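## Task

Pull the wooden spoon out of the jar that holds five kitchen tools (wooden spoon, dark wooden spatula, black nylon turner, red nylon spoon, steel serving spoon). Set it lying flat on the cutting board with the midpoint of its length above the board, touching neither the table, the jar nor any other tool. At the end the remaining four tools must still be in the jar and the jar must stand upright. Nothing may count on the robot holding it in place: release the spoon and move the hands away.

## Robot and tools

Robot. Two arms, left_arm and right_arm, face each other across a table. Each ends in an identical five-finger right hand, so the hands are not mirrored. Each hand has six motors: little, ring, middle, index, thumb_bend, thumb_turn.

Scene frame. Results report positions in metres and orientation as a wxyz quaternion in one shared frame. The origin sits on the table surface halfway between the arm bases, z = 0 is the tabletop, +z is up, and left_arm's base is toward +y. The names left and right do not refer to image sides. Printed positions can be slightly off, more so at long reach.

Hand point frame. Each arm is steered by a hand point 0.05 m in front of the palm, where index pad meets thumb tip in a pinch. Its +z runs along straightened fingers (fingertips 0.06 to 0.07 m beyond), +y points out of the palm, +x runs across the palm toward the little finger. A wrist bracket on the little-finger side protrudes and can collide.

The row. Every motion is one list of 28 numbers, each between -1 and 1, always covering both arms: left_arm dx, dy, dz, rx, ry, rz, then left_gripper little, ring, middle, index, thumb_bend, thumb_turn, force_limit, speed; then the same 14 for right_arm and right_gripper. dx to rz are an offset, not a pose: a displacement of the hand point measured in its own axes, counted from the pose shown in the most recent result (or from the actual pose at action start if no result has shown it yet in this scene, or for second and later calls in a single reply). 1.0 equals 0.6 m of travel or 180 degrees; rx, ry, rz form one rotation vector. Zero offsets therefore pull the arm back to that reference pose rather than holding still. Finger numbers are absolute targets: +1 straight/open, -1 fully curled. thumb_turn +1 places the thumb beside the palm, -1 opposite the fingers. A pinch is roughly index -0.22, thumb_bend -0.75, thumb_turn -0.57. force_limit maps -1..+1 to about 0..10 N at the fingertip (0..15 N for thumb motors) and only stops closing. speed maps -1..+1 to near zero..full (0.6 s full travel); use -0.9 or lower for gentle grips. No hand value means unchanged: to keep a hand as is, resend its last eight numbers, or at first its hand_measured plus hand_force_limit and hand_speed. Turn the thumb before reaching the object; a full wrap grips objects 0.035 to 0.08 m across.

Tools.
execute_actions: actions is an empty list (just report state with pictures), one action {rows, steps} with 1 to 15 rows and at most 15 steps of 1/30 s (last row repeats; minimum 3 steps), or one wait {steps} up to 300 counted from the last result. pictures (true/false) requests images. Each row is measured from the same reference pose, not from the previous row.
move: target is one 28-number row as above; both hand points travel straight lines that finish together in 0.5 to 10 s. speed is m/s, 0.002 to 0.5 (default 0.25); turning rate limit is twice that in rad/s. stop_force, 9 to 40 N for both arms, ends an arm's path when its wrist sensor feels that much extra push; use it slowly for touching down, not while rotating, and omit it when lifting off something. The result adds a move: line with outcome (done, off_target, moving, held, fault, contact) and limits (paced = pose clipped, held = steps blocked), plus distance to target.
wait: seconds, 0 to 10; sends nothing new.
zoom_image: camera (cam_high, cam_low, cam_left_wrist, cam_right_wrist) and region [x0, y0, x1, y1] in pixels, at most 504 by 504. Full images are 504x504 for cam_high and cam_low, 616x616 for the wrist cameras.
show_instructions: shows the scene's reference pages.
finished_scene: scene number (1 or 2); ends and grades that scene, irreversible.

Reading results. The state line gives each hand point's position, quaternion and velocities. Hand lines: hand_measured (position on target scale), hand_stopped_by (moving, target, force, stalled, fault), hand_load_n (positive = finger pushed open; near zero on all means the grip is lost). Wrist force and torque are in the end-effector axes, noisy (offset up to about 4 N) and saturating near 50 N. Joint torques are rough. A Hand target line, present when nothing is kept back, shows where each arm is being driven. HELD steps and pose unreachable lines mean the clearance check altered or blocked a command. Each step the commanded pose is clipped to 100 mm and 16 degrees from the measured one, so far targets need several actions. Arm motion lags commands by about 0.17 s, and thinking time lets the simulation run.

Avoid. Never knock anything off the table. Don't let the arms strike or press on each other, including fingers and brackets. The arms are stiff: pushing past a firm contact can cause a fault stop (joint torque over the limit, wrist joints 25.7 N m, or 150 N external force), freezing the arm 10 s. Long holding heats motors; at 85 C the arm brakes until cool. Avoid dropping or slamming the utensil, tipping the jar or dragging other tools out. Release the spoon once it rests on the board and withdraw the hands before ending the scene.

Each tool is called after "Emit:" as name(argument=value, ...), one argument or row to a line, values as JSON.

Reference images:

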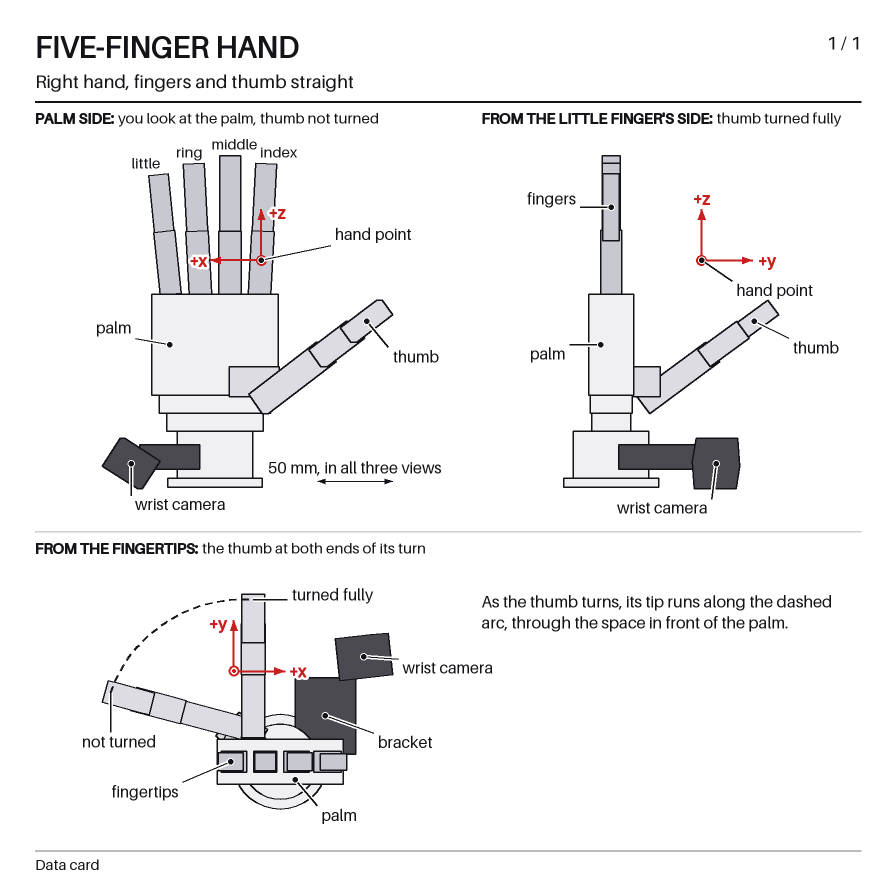

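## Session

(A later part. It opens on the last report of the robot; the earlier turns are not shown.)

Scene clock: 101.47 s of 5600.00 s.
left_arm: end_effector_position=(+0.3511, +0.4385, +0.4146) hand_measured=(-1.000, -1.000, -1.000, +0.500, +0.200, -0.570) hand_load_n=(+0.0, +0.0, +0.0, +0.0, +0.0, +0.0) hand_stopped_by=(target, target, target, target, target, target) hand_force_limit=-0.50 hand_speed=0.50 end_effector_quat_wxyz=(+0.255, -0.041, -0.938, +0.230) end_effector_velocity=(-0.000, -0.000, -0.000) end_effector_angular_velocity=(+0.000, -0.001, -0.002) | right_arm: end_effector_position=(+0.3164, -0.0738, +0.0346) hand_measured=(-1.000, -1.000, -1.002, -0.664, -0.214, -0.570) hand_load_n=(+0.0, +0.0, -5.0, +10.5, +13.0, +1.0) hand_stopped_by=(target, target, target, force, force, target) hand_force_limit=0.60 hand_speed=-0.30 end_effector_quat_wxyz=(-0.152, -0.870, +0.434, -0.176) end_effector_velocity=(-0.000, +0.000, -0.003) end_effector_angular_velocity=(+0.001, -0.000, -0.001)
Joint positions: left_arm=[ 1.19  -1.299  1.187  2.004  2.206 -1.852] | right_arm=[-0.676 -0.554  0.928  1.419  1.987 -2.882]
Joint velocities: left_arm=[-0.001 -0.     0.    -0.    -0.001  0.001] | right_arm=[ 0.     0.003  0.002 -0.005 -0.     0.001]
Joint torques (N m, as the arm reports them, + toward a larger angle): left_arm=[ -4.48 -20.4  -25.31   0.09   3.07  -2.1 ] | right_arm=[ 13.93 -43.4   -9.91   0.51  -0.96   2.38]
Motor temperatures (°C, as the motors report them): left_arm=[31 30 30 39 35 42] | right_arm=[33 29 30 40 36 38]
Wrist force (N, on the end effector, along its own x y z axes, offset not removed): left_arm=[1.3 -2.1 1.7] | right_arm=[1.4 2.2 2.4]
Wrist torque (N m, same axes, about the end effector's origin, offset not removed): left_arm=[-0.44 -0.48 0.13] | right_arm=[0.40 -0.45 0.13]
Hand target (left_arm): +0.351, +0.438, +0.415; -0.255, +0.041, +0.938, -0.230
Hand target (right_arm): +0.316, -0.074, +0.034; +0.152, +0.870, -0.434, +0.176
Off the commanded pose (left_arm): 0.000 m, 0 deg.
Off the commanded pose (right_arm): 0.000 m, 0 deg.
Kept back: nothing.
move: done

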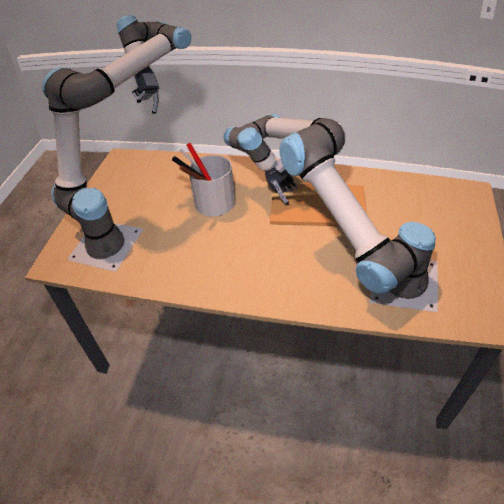

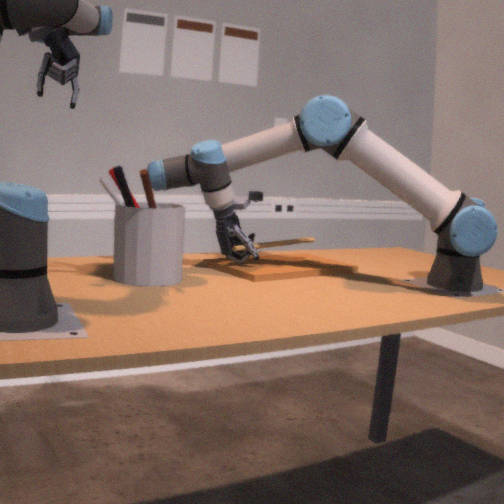

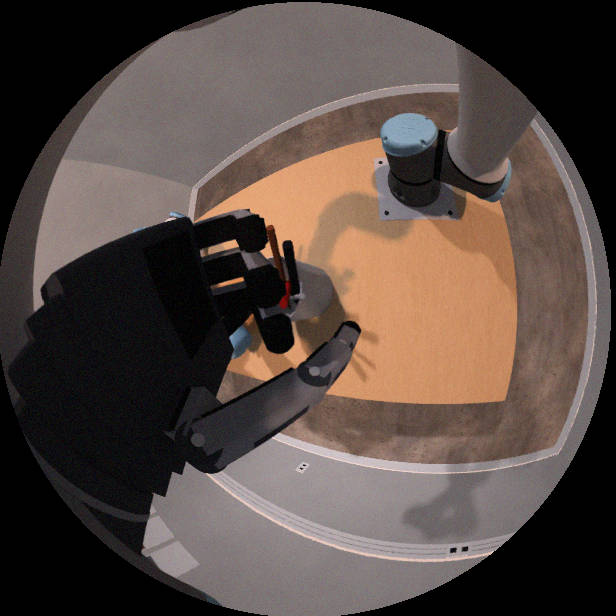

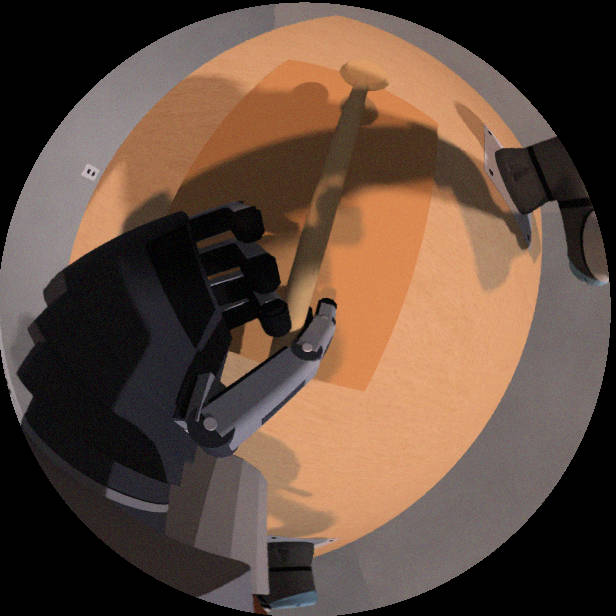

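Emit:
move(
  target=[0,0,0,0,0,0,-1,-1,-1,0.5,0.2,-0.57,-0.5,0.5,0,0,0,0.031,-0.045,0.009,-1,-1,-1,-1,-1,-0.57,0.6,-0.3],
  speed=0.03,
)

Emit:
execute_actions(
  actions=[
    {"rows":[[0,0,0,0,0,0,-1,-1,-1,0.5,0.2,-0.57,-0.5,0.5,0,0,0,0,0,0,-1,-1,-1,-0.35,0.2,-0.57,0.6,-0.3]],"steps":15},
  ],
)

Emit:
wait(
  seconds=0.7,
)

Scene clock: 105.77 s of 5600.00 s.
left_arm: end_effector_position=(+0.3511, +0.4385, +0.4146) hand_measured=(-1.000, -1.000, -1.000, +0.500, +0.200, -0.570) hand_load_n=(+0.0, +0.0, +0.0, +0.0, +0.0, +0.0) hand_stopped_by=(target, target, target, target, target, target) hand_force_limit=-0.50 hand_speed=0.50 end_effector_quat_wxyz=(+0.255, -0.041, -0.938, +0.230) end_effector_velocity=(-0.000, +0.000, +0.000) end_effector_angular_velocity=(+0.000, +0.001, +0.000) | right_arm: end_effector_position=(+0.3163, -0.0738, +0.0346) hand_measured=(-1.000, -1.000, -1.002, -0.664, -0.214, -0.570) hand_load_n=(+0.0, +0.0, -5.0, +10.5, +13.0, +1.0) hand_stopped_by=(target, target, target, force, force, target) hand_force_limit=0.60 hand_speed=-0.30 end_effector_quat_wxyz=(-0.077, -0.881, +0.447, -0.137) end_effector_velocity=(+0.000, -0.000, -0.000) end_effector_angular_velocity=(+0.018, +0.000, -0.001)
Joint positions: left_arm=[ 1.19  -1.299  1.187  2.004  2.206 -1.852] | right_arm=[-0.721 -0.675  1.079  1.24   1.879 -2.949]
Joint velocities: left_arm=[ 0.    -0.     0.     0.001  0.    -0.   ] | right_arm=[-0.006 -0.012  0.016 -0.019 -0.012 -0.006]
Joint torques (N m, as the arm reports them, + toward a larger angle): left_arm=[ -4.77 -20.37 -24.87   0.11   3.12  -2.07] | right_arm=[-13.35 -56.23  -9.65   0.17  -1.1   -3.18]
Motor temperatures (°C, as the motors report them): left_arm=[31 30 30 39 35 42] | right_arm=[33 29 30 40 36 38]
Wrist force (N, on the end effector, along its own x y z axes, offset not removed): left_arm=[-0.9 -0.6 -0.9] | right_arm=[2.4 1.8 2.1]
Wrist torque (N m, same axes, about the end effector's origin, offset not removed): left_arm=[0.00 -0.05 -0.02] | right_arm=[0.37 -0.58 0.13]
Hand target (left_arm): +0.351, +0.438, +0.415; -0.255, +0.041, +0.938, -0.230
Hand target (right_arm): +0.316, -0.074, +0.035; +0.076, +0.881, -0.447, +0.137
Off the commanded pose (left_arm): 0.000 m, 0 deg.
Off the commanded pose (right_arm): 0.000 m, 0 deg.
Kept back: nothing.
move: done

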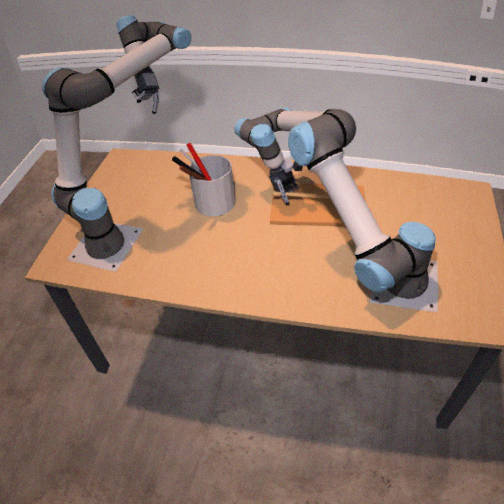

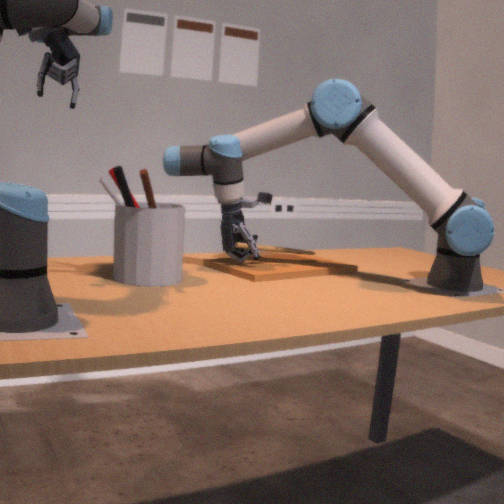

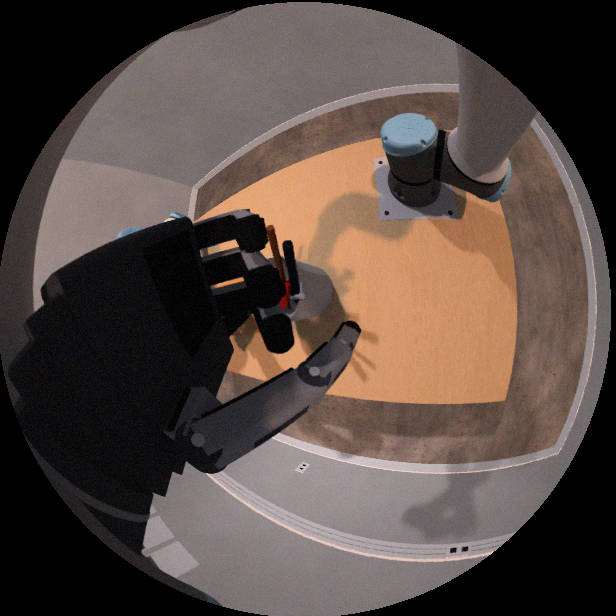

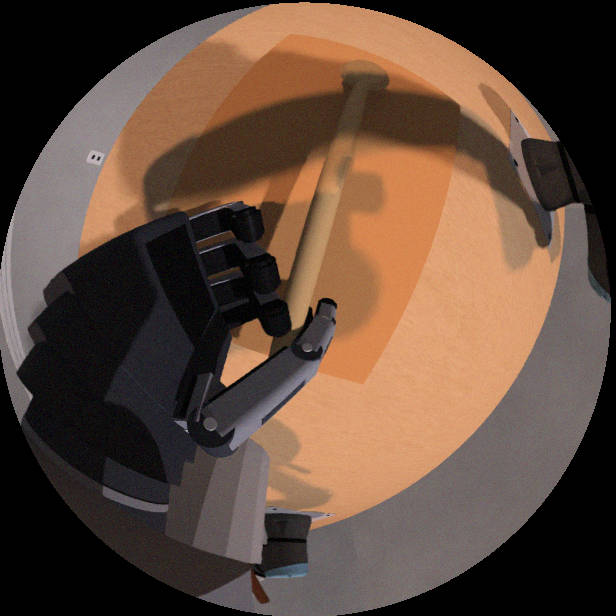

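Scene clock: 106.17 s of 5600.00 s.
left_arm: end_effector_position=(+0.3511, +0.4385, +0.4146) hand_measured=(-1.000, -1.000, -1.000, +0.500, +0.200, -0.570) hand_load_n=(+0.0, +0.0, +0.0, +0.0, +0.0, +0.0) hand_stopped_by=(target, target, target, target, target, target) hand_force_limit=-0.50 hand_speed=0.50 end_effector_quat_wxyz=(+0.255, -0.041, -0.938, +0.230) end_effector_velocity=(+0.000, -0.000, -0.000) end_effector_angular_velocity=(+0.001, +0.003, -0.001) | right_arm: end_effector_position=(+0.3164, -0.0739, +0.0346) hand_measured=(-1.000, -1.000, -1.000, -0.350, -0.004, -0.570) hand_load_n=(+0.0, +0.0, +0.0, +0.0, +0.0, +0.0) hand_stopped_by=(target, target, target, moving, moving, target) hand_force_limit=0.60 hand_speed=-0.30 end_effector_quat_wxyz=(-0.077, -0.881, +0.447, -0.137) end_effector_velocity=(+0.000, -0.000, +0.000) end_effector_angular_velocity=(-0.002, -0.000, -0.001)
Joint positions: left_arm=[ 1.19  -1.299  1.187  2.004  2.206 -1.852] | right_arm=[-0.722 -0.675  1.079  1.239  1.879 -2.949]
Joint velocities: left_arm=[-0.     0.002  0.001  0.001 -0.     0.001] | right_arm=[-0.     0.001 -0.001  0.002  0.002  0.001]
Joint torques (N m, as the arm reports them, + toward a larger angle): left_arm=[ -4.97 -20.36 -24.63   0.09   3.02  -2.  ] | right_arm=[  2.87 -38.18 -27.25   5.46   2.52   2.45]
Motor temperatures (°C, as the motors report them): left_arm=[31 30 30 39 35 42] | right_arm=[33 29 30 40 36 38]
Wrist force (N, on the end effector, along its own x y z axes, offset not removed): left_arm=[-0.6 -1.6 1.0] | right_arm=[0.0 2.1 2.9]
Wrist torque (N m, same axes, about the end effector's origin, offset not removed): left_arm=[-0.22 -0.21 0.01] | right_arm=[0.38 -0.27 -0.06]
Steps of this call (steps 1 to 12: the first 12 steps of this action). Readings (end_effector_position | what the end effector reports):
1: left_arm (+0.3511, +0.4385, +0.4146) | right_arm (+0.3163, -0.0739, +0.0346) | left_arm hand_measured=(-1.000, -1.000, -1.000, +0.500, +0.200, -0.570) hand_load_n=(+0.0, +0.0, +0.0, +0.0, +0.0, +0.0) hand_stopped_by=(target, target, target, target, target, target) hand_force_limit=-0.50 hand_speed=0.50 | right_arm hand_measured=(-1.000, -1.000, -1.002, -0.664, -0.214, -0.570) hand_load_n=(+0.0, +0.0, -5.0, +10.5, +13.0, +1.0) hand_stopped_by=(target, target, target, moving, moving, target) hand_force_limit=0.60 hand_speed=-0.30
2: left_arm (+0.3511, +0.4385, +0.4146) | right_arm (+0.3163, -0.0739, +0.0346) | left_arm hand_measured=(-1.000, -1.000, -1.000, +0.500, +0.200, -0.570) hand_load_n=(+0.0, +0.0, +0.0, +0.0, +0.0, +0.0) hand_stopped_by=(target, target, target, target, target, target) hand_force_limit=-0.50 hand_speed=0.50 | right_arm hand_measured=(-1.000, -1.000, -1.002, -0.664, -0.214, -0.570) hand_load_n=(+0.0, +0.0, -5.0, +10.5, +13.0, +1.0) hand_stopped_by=(target, target, target, moving, moving, target) hand_force_limit=0.60 hand_speed=-0.30
4: left_arm (+0.3511, +0.4385, +0.4146) | right_arm (+0.3163, -0.0739, +0.0346) | left_arm hand_measured=(-1.000, -1.000, -1.000, +0.500, +0.200, -0.570) hand_load_n=(+0.0, +0.0, +0.0, +0.0, +0.0, +0.0) hand_stopped_by=(target, target, target, target, target, target) hand_force_limit=-0.50 hand_speed=0.50 | right_arm hand_measured=(-1.000, -1.000, -1.000, -0.630, -0.194, -0.570) hand_load_n=(+0.0, +0.0, -3.0, -4.0, +9.5, +0.5) hand_stopped_by=(target, target, target, moving, moving, target) hand_force_limit=0.60 hand_speed=-0.30
8: left_arm (+0.3511, +0.4385, +0.4146) | right_arm (+0.3164, -0.0739, +0.0346) | left_arm hand_measured=(-1.000, -1.000, -1.000, +0.500, +0.200, -0.570) hand_load_n=(+0.0, +0.0, +0.0, +0.0, +0.0, +0.0) hand_stopped_by=(target, target, target, target, target, target) hand_force_limit=-0.50 hand_speed=0.50 | right_arm hand_measured=(-1.000, -1.000, -1.000, -0.474, -0.102, -0.570) hand_load_n=(+0.0, +0.0, +0.0, +0.0, +0.0, +0.0) hand_stopped_by=(target, target, target, moving, moving, target) hand_force_limit=0.60 hand_speed=-0.30
12: the state above

Scene clock: 106.97 s of 5600.00 s.
left_arm: end_effector_position=(+0.3511, +0.4385, +0.4146) hand_measured=(-1.000, -1.000, -1.000, +0.500, +0.200, -0.570) hand_load_n=(+0.0, +0.0, +0.0, +0.0, +0.0, +0.0) hand_stopped_by=(target, target, target, target, target, target) hand_force_limit=-0.50 hand_speed=0.50 end_effector_quat_wxyz=(+0.255, -0.041, -0.938, +0.230) end_effector_velocity=(-0.000, +0.000, +0.001) end_effector_angular_velocity=(-0.000, -0.000, +0.002) | right_arm: end_effector_position=(+0.3163, -0.0739, +0.0346) hand_measured=(-1.000, -1.000, -1.000, -0.350, +0.200, -0.570) hand_load_n=(+0.0, +0.0, +0.0, +0.0, +0.0, +0.0) hand_stopped_by=(target, target, target, target, target, target) hand_force_limit=0.60 hand_speed=-0.30 end_effector_quat_wxyz=(-0.077, -0.881, +0.447, -0.137) end_effector_velocity=(+0.000, -0.000, +0.000) end_effector_angular_velocity=(-0.000, -0.000, +0.001)
Joint positions: left_arm=[ 1.19  -1.299  1.187  2.004  2.206 -1.852] | right_arm=[-0.721 -0.675  1.079  1.24   1.879 -2.949]
Joint velocities: left_arm=[ 0.001 -0.001 -0.     0.     0.    -0.001] | right_arm=[-0.001 -0.001  0.     0.     0.    -0.001]
Joint torques (N m, as the arm reports them, + toward a larger angle): left_arm=[ -5.15 -20.54 -25.13   0.03   3.03  -1.99] | right_arm=[ 12.74 -39.53 -25.88   5.45   2.37   2.64]
Motor temperatures (°C, as the motors report them): left_arm=[31 30 30 39 35 42] | right_arm=[33 29 30 40 36 38]
Wrist force (N, on the end effector, along its own x y z axes, offset not removed): left_arm=[-0.1 -0.9 0.2] | right_arm=[2.1 2.5 1.3]
Wrist torque (N m, same axes, about the end effector's origin, offset not removed): left_arm=[-0.08 -0.24 0.06] | right_arm=[0.49 -0.50 0.28]
Hand target (left_arm): +0.351, +0.438, +0.415; -0.255, +0.041, +0.938, -0.230
Hand target (right_arm): +0.316, -0.074, +0.035; +0.077, +0.881, -0.447, +0.137
Off the commanded pose (left_arm): 0.000 m, 0 deg.
Off the commanded pose (right_arm): 0.000 m, 0 deg.
Kept back: nothing.
Steps of this call (steps 1 to 3: the last 3 steps of your previous action; steps 4 to 24: nothing new was sent). Readings (end_effector_position | what the end effector reports):
1: left_arm (+0.3511, +0.4385, +0.4146) | right_arm (+0.3164, -0.0739, +0.0346) | left_arm hand_measured=(-1.000, -1.000, -1.000, +0.500, +0.200, -0.570) hand_load_n=(+0.0, +0.0, +0.0, +0.0, +0.0, +0.0) hand_stopped_by=(target, target, target, target, target, target) hand_force_limit=-0.50 hand_speed=0.50 | right_arm hand_measured=(-1.000, -1.000, -1.000, -0.350, +0.022, -0.570) hand_load_n=(+0.0, +0.0, +0.0, +0.0, +0.0, +0.0) hand_stopped_by=(target, target, target, moving, moving, target) hand_force_limit=0.60 hand_speed=-0.30
2: left_arm (+0.3511, +0.4385, +0.4146) | right_arm (+0.3164, -0.0739, +0.0346) | left_arm hand_measured=(-1.000, -1.000, -1.000, +0.500, +0.200, -0.570) hand_load_n=(+0.0, +0.0, +0.0, +0.0, +0.0, +0.0) hand_stopped_by=(target, target, target, target, target, target) hand_force_limit=-0.50 hand_speed=0.50 | right_arm hand_measured=(-1.000, -1.000, -1.000, -0.350, +0.046, -0.570) hand_load_n=(+0.0, +0.0, +0.0, +0.0, +0.0, +0.0) hand_stopped_by=(target, target, target, moving, moving, target) hand_force_limit=0.60 hand_speed=-0.30
4: left_arm (+0.3511, +0.4385, +0.4146) | right_arm (+0.3164, -0.0739, +0.0346) | left_arm hand_measured=(-1.000, -1.000, -1.000, +0.500, +0.200, -0.570) hand_load_n=(+0.0, +0.0, +0.0, +0.0, +0.0, +0.0) hand_stopped_by=(target, target, target, target, target, target) hand_force_limit=-0.50 hand_speed=0.50 | right_arm hand_measured=(-1.000, -1.000, -1.000, -0.350, +0.094, -0.570) hand_load_n=(+0.0, +0.0, +0.0, +0.0, +0.0, +0.0) hand_stopped_by=(target, target, target, target, moving, target) hand_force_limit=0.60 hand_speed=-0.30
8: left_arm (+0.3511, +0.4385, +0.4146) | right_arm (+0.3164, -0.0739, +0.0346) | left_arm hand_measured=(-1.000, -1.000, -1.000, +0.500, +0.200, -0.570) hand_load_n=(+0.0, +0.0, +0.0, +0.0, +0.0, +0.0) hand_stopped_by=(target, target, target, target, target, target) hand_force_limit=-0.50 hand_speed=0.50 | right_arm hand_measured=(-1.000, -1.000, -1.000, -0.350, +0.194, -0.570) hand_load_n=(+0.0, +0.0, +0.0, +0.0, +0.0, +0.0) hand_stopped_by=(target, target, target, target, moving, target) hand_force_limit=0.60 hand_speed=-0.30
24: the state above

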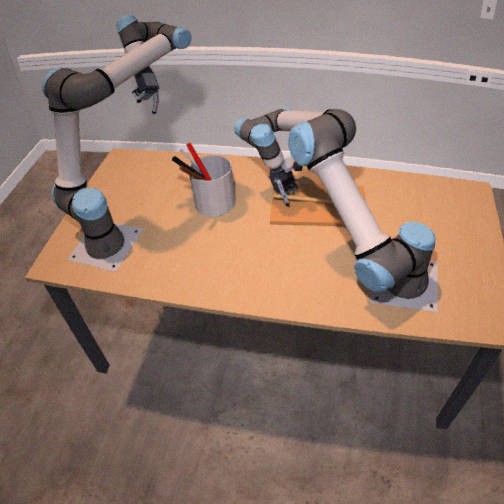

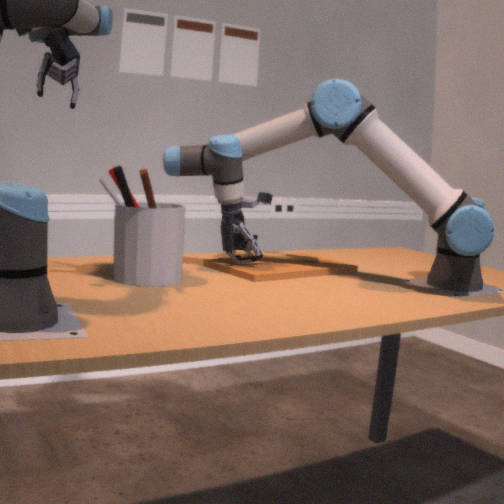

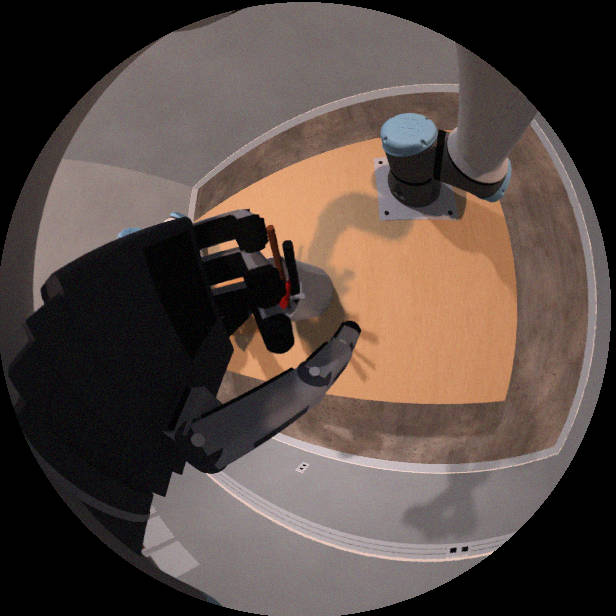

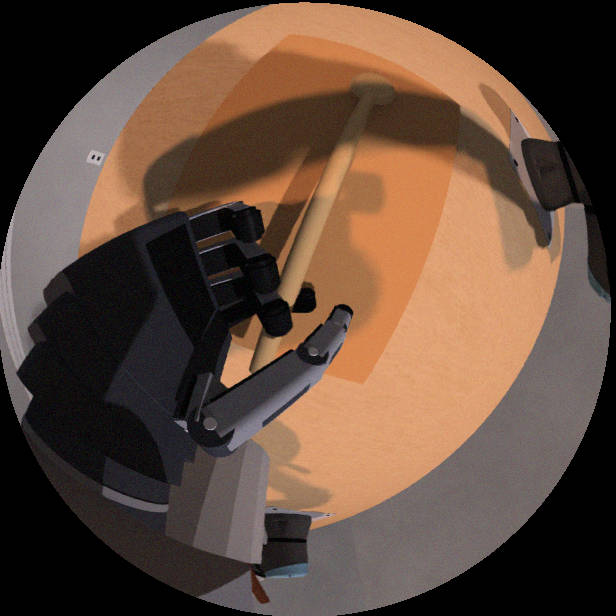

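Emit:
move(
  target=[0,0,0,0,0,0,-1,-1,-1,0.5,0.2,-0.57,-0.5,0.5,-0.064,-0.049,-0.021,0,0,0,-1,-1,-1,-0.35,0.2,-0.57,0.6,-0.3],
  speed=0.03,
)

Scene clock: 109.27 s of 5600.00 s.
left_arm: end_effector_position=(+0.3511, +0.4385, +0.4146) hand_measured=(-1.000, -1.000, -1.000, +0.500, +0.200, -0.570) hand_load_n=(+0.0, +0.0, +0.0, +0.0, +0.0, +0.0) hand_stopped_by=(target, target, target, target, target, target) hand_force_limit=-0.50 hand_speed=0.50 end_effector_quat_wxyz=(+0.255, -0.041, -0.938, +0.230) end_effector_velocity=(+0.000, -0.000, -0.000) end_effector_angular_velocity=(-0.000, -0.001, -0.000) | right_arm: end_effector_position=(+0.3163, -0.0242, +0.0342) hand_measured=(-1.000, -1.000, -1.000, -0.350, +0.200, -0.570) hand_load_n=(+0.0, +0.0, +0.0, +0.0, +0.0, +0.0) hand_stopped_by=(target, target, target, target, target, target) hand_force_limit=0.60 hand_speed=-0.30 end_effector_quat_wxyz=(-0.077, -0.881, +0.447, -0.137) end_effector_velocity=(+0.000, +0.002, -0.000) end_effector_angular_velocity=(-0.002, +0.000, +0.001)
Joint positions: left_arm=[ 1.19  -1.299  1.187  2.004  2.206 -1.852] | right_arm=[-0.667 -0.555  0.851  1.364  1.875 -2.893]
Joint velocities: left_arm=[-0.     0.    -0.    -0.001  0.    -0.   ] | right_arm=[ 0.003  0.008 -0.015  0.009  0.001  0.002]
Joint torques (N m, as the arm reports them, + toward a larger angle): left_arm=[ -5.09 -19.94 -24.64   0.03   3.05  -1.97] | right_arm=[ 13.81 -39.89 -24.1    5.84  -1.25   2.26]
Motor temperatures (°C, as the motors report them): left_arm=[31 30 30 39 35 42] | right_arm=[33 29 30 40 36 38]
Wrist force (N, on the end effector, along its own x y z axes, offset not removed): left_arm=[0.0 -0.4 1.7] | right_arm=[1.0 2.5 2.1]
Wrist torque (N m, same axes, about the end effector's origin, offset not removed): left_arm=[0.01 -0.29 0.00] | right_arm=[0.42 -0.38 0.08]
Hand target (left_arm): +0.351, +0.438, +0.415; -0.255, +0.041, +0.938, -0.230
Hand target (right_arm): +0.316, -0.024, +0.034; +0.077, +0.881, -0.447, +0.137
Off the commanded pose (left_arm): 0.000 m, 0 deg.
Off the commanded pose (right_arm): 0.000 m, 0 deg.
Kept back: nothing.
move: done

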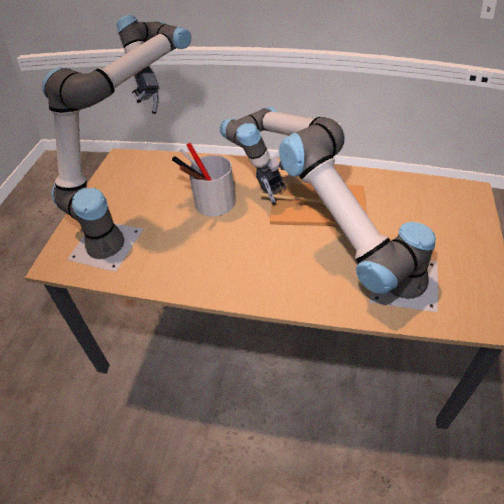

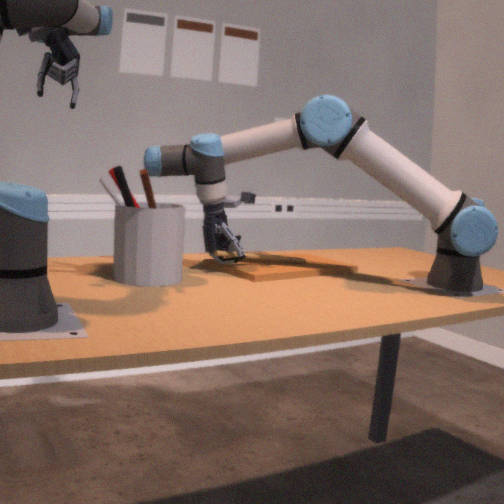

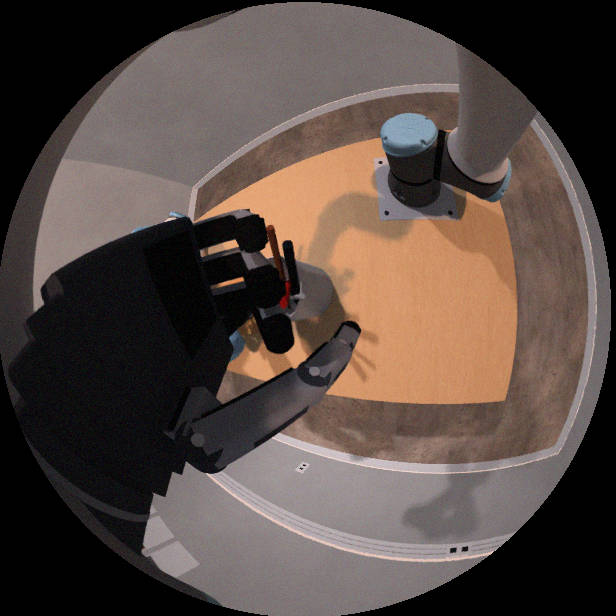

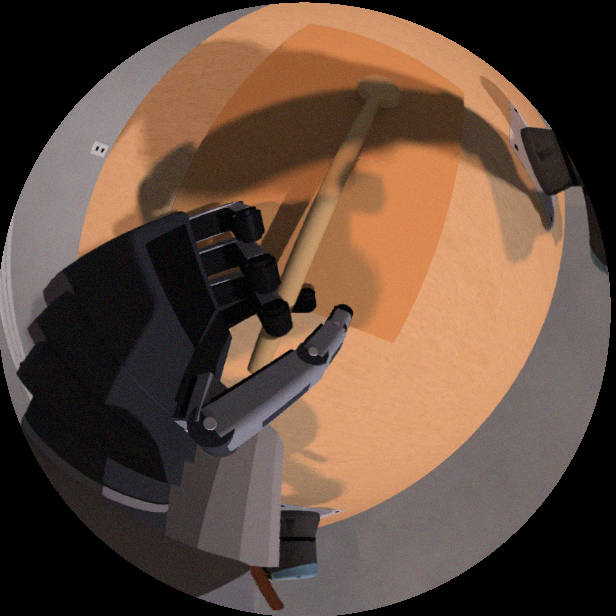

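Emit:
move(
  target=[0,0,0,0,0,0,-1,-1,-1,0.5,0.2,-0.57,-0.5,0.5,0.072,0.05,0,0,0,0,-1,-1,-1,-0.35,0.2,-0.57,0.6,-0.3],
  speed=0.03,
)

Emit:
execute_actions(
  actions=[
    {"rows":[[0,0,0,0,0,0,-1,-1,-1,0.5,0.2,-0.57,-0.5,0.5,0,0,0,0,0,0,-1,-1,-1,0.4,0.6,-0.57,0.6,-0.3]],"steps":15},
  ],
)

Emit:
wait(
  seconds=1,
)

Scene clock: 111.67 s of 5600.00 s.
left_arm: end_effector_position=(+0.3511, +0.4385, +0.4146) hand_measured=(-1.000, -1.000, -1.000, +0.500, +0.200, -0.570) hand_load_n=(+0.0, +0.0, +0.0, +0.0, +0.0, +0.0) hand_stopped_by=(target, target, target, target, target, target) hand_force_limit=-0.50 hand_speed=0.50 end_effector_quat_wxyz=(+0.255, -0.041, -0.938, +0.230) end_effector_velocity=(-0.000, -0.000, +0.001) end_effector_angular_velocity=(-0.001, +0.000, -0.000) | right_arm: end_effector_position=(+0.3164, -0.0747, +0.0479) hand_measured=(-1.000, -1.000, -1.000, -0.350, +0.200, -0.570) hand_load_n=(+0.0, +0.0, +0.0, +0.0, +0.0, +0.0) hand_stopped_by=(target, target, target, target, target, target) hand_force_limit=0.60 hand_speed=-0.30 end_effector_quat_wxyz=(-0.077, -0.881, +0.447, -0.137) end_effector_velocity=(+0.000, -0.003, +0.001) end_effector_angular_velocity=(+0.000, -0.001, -0.001)
Joint positions: left_arm=[ 1.19  -1.299  1.187  2.004  2.206 -1.852] | right_arm=[-0.722 -0.69   1.071  1.262  1.879 -2.95 ]
Joint velocities: left_arm=[-0.001 -0.001 -0.001  0.001  0.001 -0.001] | right_arm=[-0.003 -0.007  0.01  -0.005  0.    -0.003]
Joint torques (N m, as the arm reports them, + toward a larger angle): left_arm=[ -4.93 -20.49 -25.29   0.     3.08  -2.08] | right_arm=[-14.14 -56.79  -8.83   0.2    2.49  -2.17]
Motor temperatures (°C, as the motors report them): left_arm=[31 30 30 39 35 42] | right_arm=[33 29 30 40 36 38]
Wrist force (N, on the end effector, along its own x y z axes, offset not removed): left_arm=[-0.6 -1.8 0.3] | right_arm=[2.2 2.7 2.2]
Wrist torque (N m, same axes, about the end effector's origin, offset not removed): left_arm=[-0.18 -0.16 0.11] | right_arm=[0.52 -0.46 0.20]
Hand target (left_arm): +0.351, +0.438, +0.415; -0.255, +0.041, +0.938, -0.230
Hand target (right_arm): +0.316, -0.075, +0.048; +0.077, +0.881, -0.447, +0.137
Off the commanded pose (left_arm): 0.000 m, 0 deg.
Off the commanded pose (right_arm): 0.000 m, 0 deg.
Kept back: nothing.
move: done

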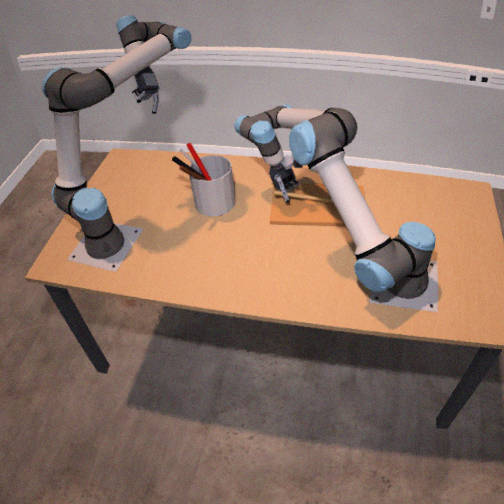

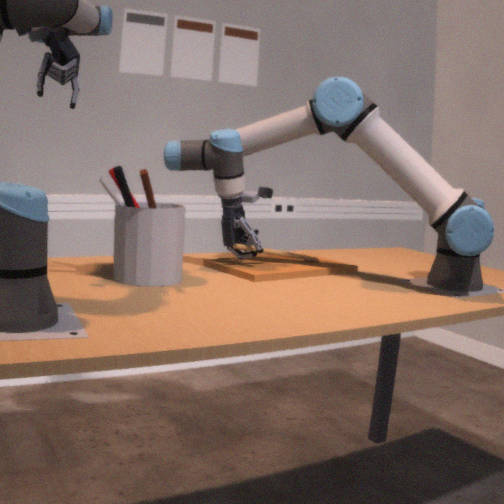

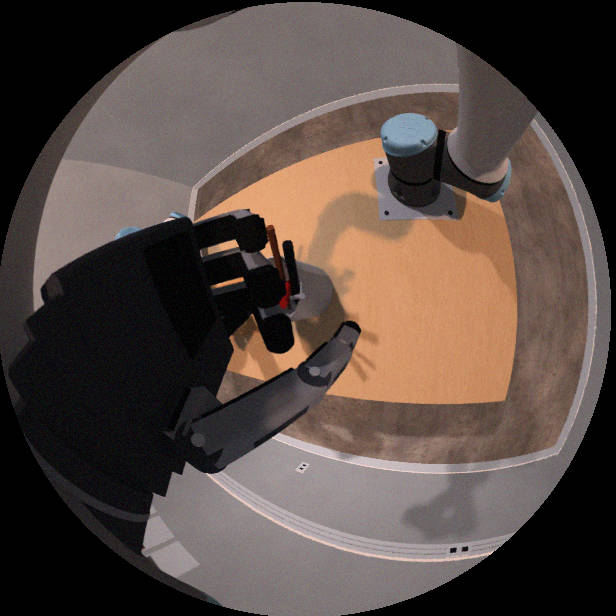

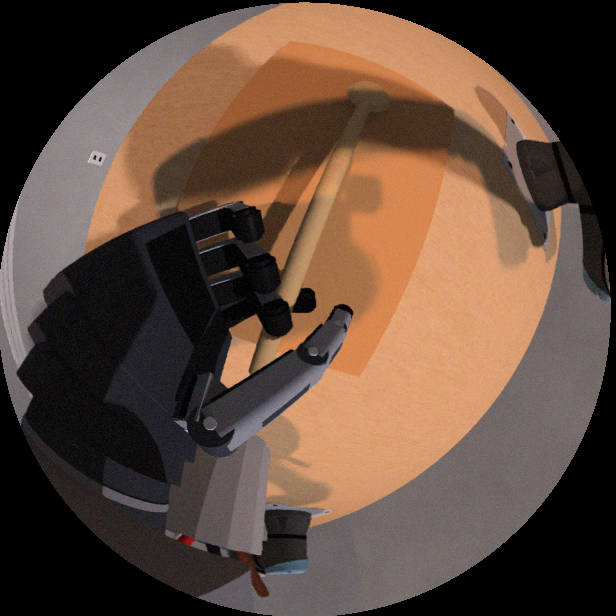

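Scene clock: 112.07 s of 5600.00 s.
left_arm: end_effector_position=(+0.3511, +0.4385, +0.4146) hand_measured=(-1.000, -1.000, -1.000, +0.500, +0.200, -0.570) hand_load_n=(+0.0, +0.0, +0.0, +0.0, +0.0, +0.0) hand_stopped_by=(target, target, target, target, target, target) hand_force_limit=-0.50 hand_speed=0.50 end_effector_quat_wxyz=(+0.255, -0.041, -0.938, +0.230) end_effector_velocity=(+0.001, -0.000, -0.001) end_effector_angular_velocity=(+0.000, -0.001, -0.002) | right_arm: end_effector_position=(+0.3164, -0.0747, +0.0480) hand_measured=(-1.000, -1.000, -1.000, -0.004, +0.418, -0.570) hand_load_n=(+0.0, +0.0, +0.0, +0.5, +0.0, +0.0) hand_stopped_by=(target, target, target, moving, moving, target) hand_force_limit=0.60 hand_speed=-0.30 end_effector_quat_wxyz=(-0.077, -0.881, +0.447, -0.137) end_effector_velocity=(+0.000, +0.001, -0.000) end_effector_angular_velocity=(+0.001, -0.000, -0.001)
Joint positions: left_arm=[ 1.19  -1.299  1.187  2.004  2.206 -1.852] | right_arm=[-0.723 -0.691  1.072  1.262  1.879 -2.95 ]
Joint velocities: left_arm=[-0.001  0.002 -0.    -0.001 -0.001  0.001] | right_arm=[ 0.     0.001 -0.002  0.    -0.     0.001]
Joint torques (N m, as the arm reports them, + toward a larger angle): left_arm=[ -4.87 -20.24 -24.92   0.06   3.1   -2.21] | right_arm=[ -4.21 -38.33 -26.09   4.11   2.55  -0.09]
Motor temperatures (°C, as the motors report them): left_arm=[31 30 30 39 35 42] | right_arm=[33 29 30 40 36 38]
Wrist force (N, on the end effector, along its own x y z axes, offset not removed): left_arm=[1.0 -1.1 1.3] | right_arm=[1.7 2.6 3.7]
Wrist torque (N m, same axes, about the end effector's origin, offset not removed): left_arm=[-0.18 -0.45 0.17] | right_arm=[0.38 -0.54 0.14]
Steps of this call (steps 1 to 12: the first 12 steps of this action). Readings (end_effector_position | what the end effector reports):
1: left_arm (+0.3511, +0.4385, +0.4146) | right_arm (+0.3164, -0.0747, +0.0480) | left_arm hand_measured=(-1.000, -1.000, -1.000, +0.500, +0.200, -0.570) hand_load_n=(+0.0, +0.0, +0.0, +0.0, +0.0, +0.0) hand_stopped_by=(target, target, target, target, target, target) hand_force_limit=-0.50 hand_speed=0.50 | right_arm hand_measured=(-1.000, -1.000, -1.000, -0.350, +0.200, -0.570) hand_load_n=(+0.0, +0.0, +0.0, +0.0, +0.0, +0.0) hand_stopped_by=(target, target, target, moving, moving, target) hand_force_limit=0.60 hand_speed=-0.30
2: left_arm (+0.3511, +0.4385, +0.4146) | right_arm (+0.3164, -0.0748, +0.0480) | left_arm hand_measured=(-1.000, -1.000, -1.000, +0.500, +0.200, -0.570) hand_load_n=(+0.0, +0.0, +0.0, +0.0, +0.0, +0.0) hand_stopped_by=(target, target, target, target, target, target) hand_force_limit=-0.50 hand_speed=0.50 | right_arm hand_measured=(-1.000, -1.000, -1.000, -0.350, +0.200, -0.570) hand_load_n=(+0.0, +0.0, +0.0, +0.0, +0.0, +0.0) hand_stopped_by=(target, target, target, moving, moving, target) hand_force_limit=0.60 hand_speed=-0.30
4: left_arm (+0.3511, +0.4385, +0.4146) | right_arm (+0.3164, -0.0748, +0.0480) | left_arm hand_measured=(-1.000, -1.000, -1.000, +0.500, +0.200, -0.570) hand_load_n=(+0.0, +0.0, +0.0, +0.0, +0.0, +0.0) hand_stopped_by=(target, target, target, target, target, target) hand_force_limit=-0.50 hand_speed=0.50 | right_arm hand_measured=(-1.000, -1.000, -1.000, -0.314, +0.222, -0.570) hand_load_n=(+0.0, +0.0, +0.0, +0.5, +0.0, +0.0) hand_stopped_by=(target, target, target, moving, moving, target) hand_force_limit=0.60 hand_speed=-0.30
8: left_arm (+0.3511, +0.4385, +0.4146) | right_arm (+0.3164, -0.0748, +0.0480) | left_arm hand_measured=(-1.000, -1.000, -1.000, +0.500, +0.200, -0.570) hand_load_n=(+0.0, +0.0, +0.0, +0.0, +0.0, +0.0) hand_stopped_by=(target, target, target, target, target, target) hand_force_limit=-0.50 hand_speed=0.50 | right_arm hand_measured=(-1.000, -1.000, -1.000, -0.160, +0.320, -0.570) hand_load_n=(+0.0, +0.0, +0.0, +0.5, +0.0, +0.0) hand_stopped_by=(target, target, target, moving, moving, target) hand_force_limit=0.60 hand_speed=-0.30
12: the state above

Scene clock: 113.17 s of 5600.00 s.
left_arm: end_effector_position=(+0.3511, +0.4385, +0.4146) hand_measured=(-1.000, -1.000, -1.000, +0.500, +0.200, -0.570) hand_load_n=(+0.0, +0.0, +0.0, +0.0, +0.0, +0.0) hand_stopped_by=(target, target, target, target, target, target) hand_force_limit=-0.50 hand_speed=0.50 end_effector_quat_wxyz=(+0.255, -0.041, -0.938, +0.230) end_effector_velocity=(-0.000, -0.000, -0.000) end_effector_angular_velocity=(+0.001, +0.001, -0.001) | right_arm: end_effector_position=(+0.3164, -0.0747, +0.0479) hand_measured=(-1.000, -1.000, -1.000, +0.078, +0.600, -0.570) hand_load_n=(+0.0, +0.0, +0.0, -11.0, +0.0, +0.0) hand_stopped_by=(target, target, target, stalled, target, target) hand_force_limit=0.60 hand_speed=-0.30 end_effector_quat_wxyz=(-0.077, -0.881, +0.447, -0.137) end_effector_velocity=(+0.000, -0.000, +0.000) end_effector_angular_velocity=(+0.000, +0.000, -0.000)
Joint positions: left_arm=[ 1.19  -1.299  1.187  2.004  2.206 -1.852] | right_arm=[-0.722 -0.69   1.071  1.262  1.879 -2.95 ]
Joint velocities: left_arm=[-0.     0.     0.001  0.001 -0.     0.   ] | right_arm=[-0. -0.  0.  0. -0. -0.]
Joint torques (N m, as the arm reports them, + toward a larger angle): left_arm=[ -4.8  -20.11 -25.02   0.12   2.88  -2.09] | right_arm=[ 13.65 -33.05 -24.04  -0.5    2.25   2.9 ]
Motor temperatures (°C, as the motors report them): left_arm=[31 30 30 39 35 42] | right_arm=[33 29 30 40 36 38]
Wrist force (N, on the end effector, along its own x y z axes, offset not removed): left_arm=[0.6 -2.2 0.4] | right_arm=[4.9 3.0 -8.8]
Wrist torque (N m, same axes, about the end effector's origin, offset not removed): left_arm=[-0.29 -0.33 0.06] | right_arm=[0.22 -0.55 0.06]
Hand target (left_arm): +0.351, +0.438, +0.415; -0.255, +0.041, +0.938, -0.230
Hand target (right_arm): +0.316, -0.075, +0.048; +0.077, +0.881, -0.447, +0.137
Off the commanded pose (left_arm): 0.000 m, 0 deg.
Off the commanded pose (right_arm): 0.000 m, 0 deg.
Kept back: nothing.
Steps of this call (steps 1 to 3: the last 3 steps of your previous action; steps 4 to 33: nothing new was sent). Readings (end_effector_position | what the end effector reports):
1: left_arm (+0.3511, +0.4385, +0.4146) | right_arm (+0.3165, -0.0747, +0.0480) | left_arm hand_measured=(-1.000, -1.000, -1.000, +0.500, +0.200, -0.570) hand_load_n=(+0.0, +0.0, +0.0, +0.0, +0.0, +0.0) hand_stopped_by=(target, target, target, target, target, target) hand_force_limit=-0.50 hand_speed=0.50 | right_arm hand_measured=(-1.000, -1.000, -1.000, +0.036, +0.444, -0.570) hand_load_n=(+0.0, +0.0, +0.0, +0.5, +0.0, +0.0) hand_stopped_by=(target, target, target, moving, moving, target) hand_force_limit=0.60 hand_speed=-0.30
2: left_arm (+0.3511, +0.4385, +0.4146) | right_arm (+0.3164, -0.0747, +0.0480) | left_arm hand_measured=(-1.000, -1.000, -1.000, +0.500, +0.200, -0.570) hand_load_n=(+0.0, +0.0, +0.0, +0.0, +0.0, +0.0) hand_stopped_by=(target, target, target, target, target, target) hand_force_limit=-0.50 hand_speed=0.50 | right_arm hand_measured=(-1.000, -1.000, -1.000, +0.072, +0.468, -0.570) hand_load_n=(+0.0, +0.0, +0.0, -9.0, +0.0, +0.0) hand_stopped_by=(target, target, target, moving, moving, target) hand_force_limit=0.60 hand_speed=-0.30
4: left_arm (+0.3511, +0.4385, +0.4146) | right_arm (+0.3164, -0.0747, +0.0480) | left_arm hand_measured=(-1.000, -1.000, -1.000, +0.500, +0.200, -0.570) hand_load_n=(+0.0, +0.0, +0.0, +0.0, +0.0, +0.0) hand_stopped_by=(target, target, target, target, target, target) hand_force_limit=-0.50 hand_speed=0.50 | right_arm hand_measured=(-1.000, -1.000, -1.000, +0.078, +0.516, -0.570) hand_load_n=(+0.0, +0.0, +0.0, -11.5, +0.0, +0.0) hand_stopped_by=(target, target, target, moving, moving, target) hand_force_limit=0.60 hand_speed=-0.30
8: left_arm (+0.3511, +0.4385, +0.4146) | right_arm (+0.3164, -0.0747, +0.0480) | left_arm hand_measured=(-1.000, -1.000, -1.000, +0.500, +0.200, -0.570) hand_load_n=(+0.0, +0.0, +0.0, +0.0, +0.0, +0.0) hand_stopped_by=(target, target, target, target, target, target) hand_force_limit=-0.50 hand_speed=0.50 | right_arm hand_measured=(-1.000, -1.000, -1.000, +0.078, +0.600, -0.570) hand_load_n=(+0.0, +0.0, +0.0, -11.5, +0.0, +0.0) hand_stopped_by=(target, target, target, moving, moving, target) hand_force_limit=0.60 hand_speed=-0.30
33: the state above

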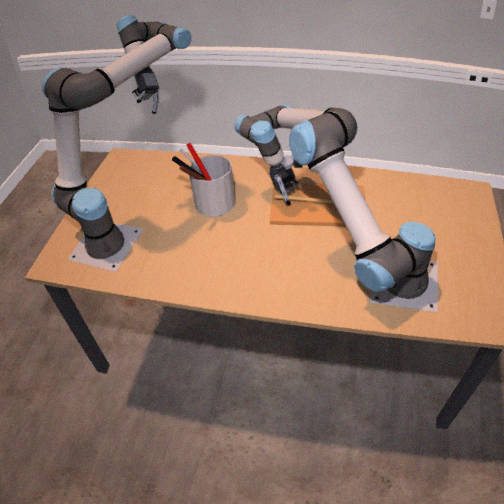

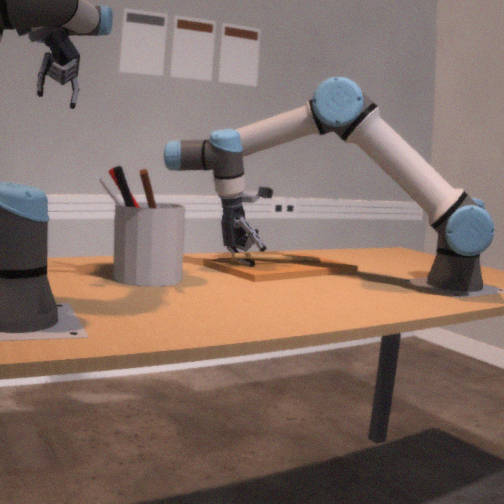

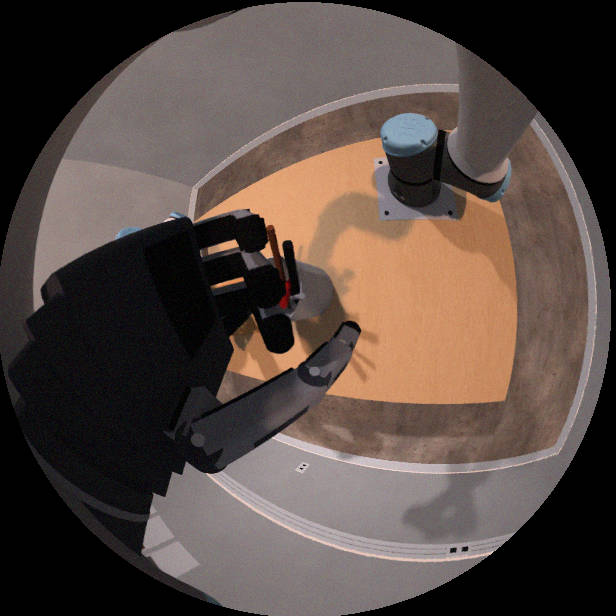

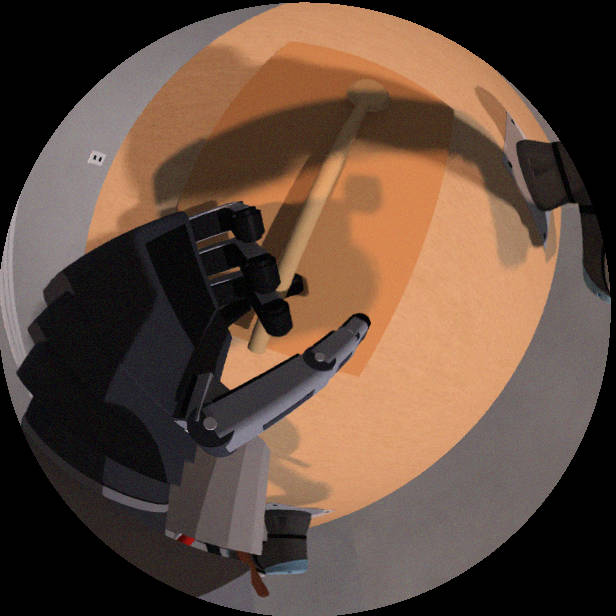

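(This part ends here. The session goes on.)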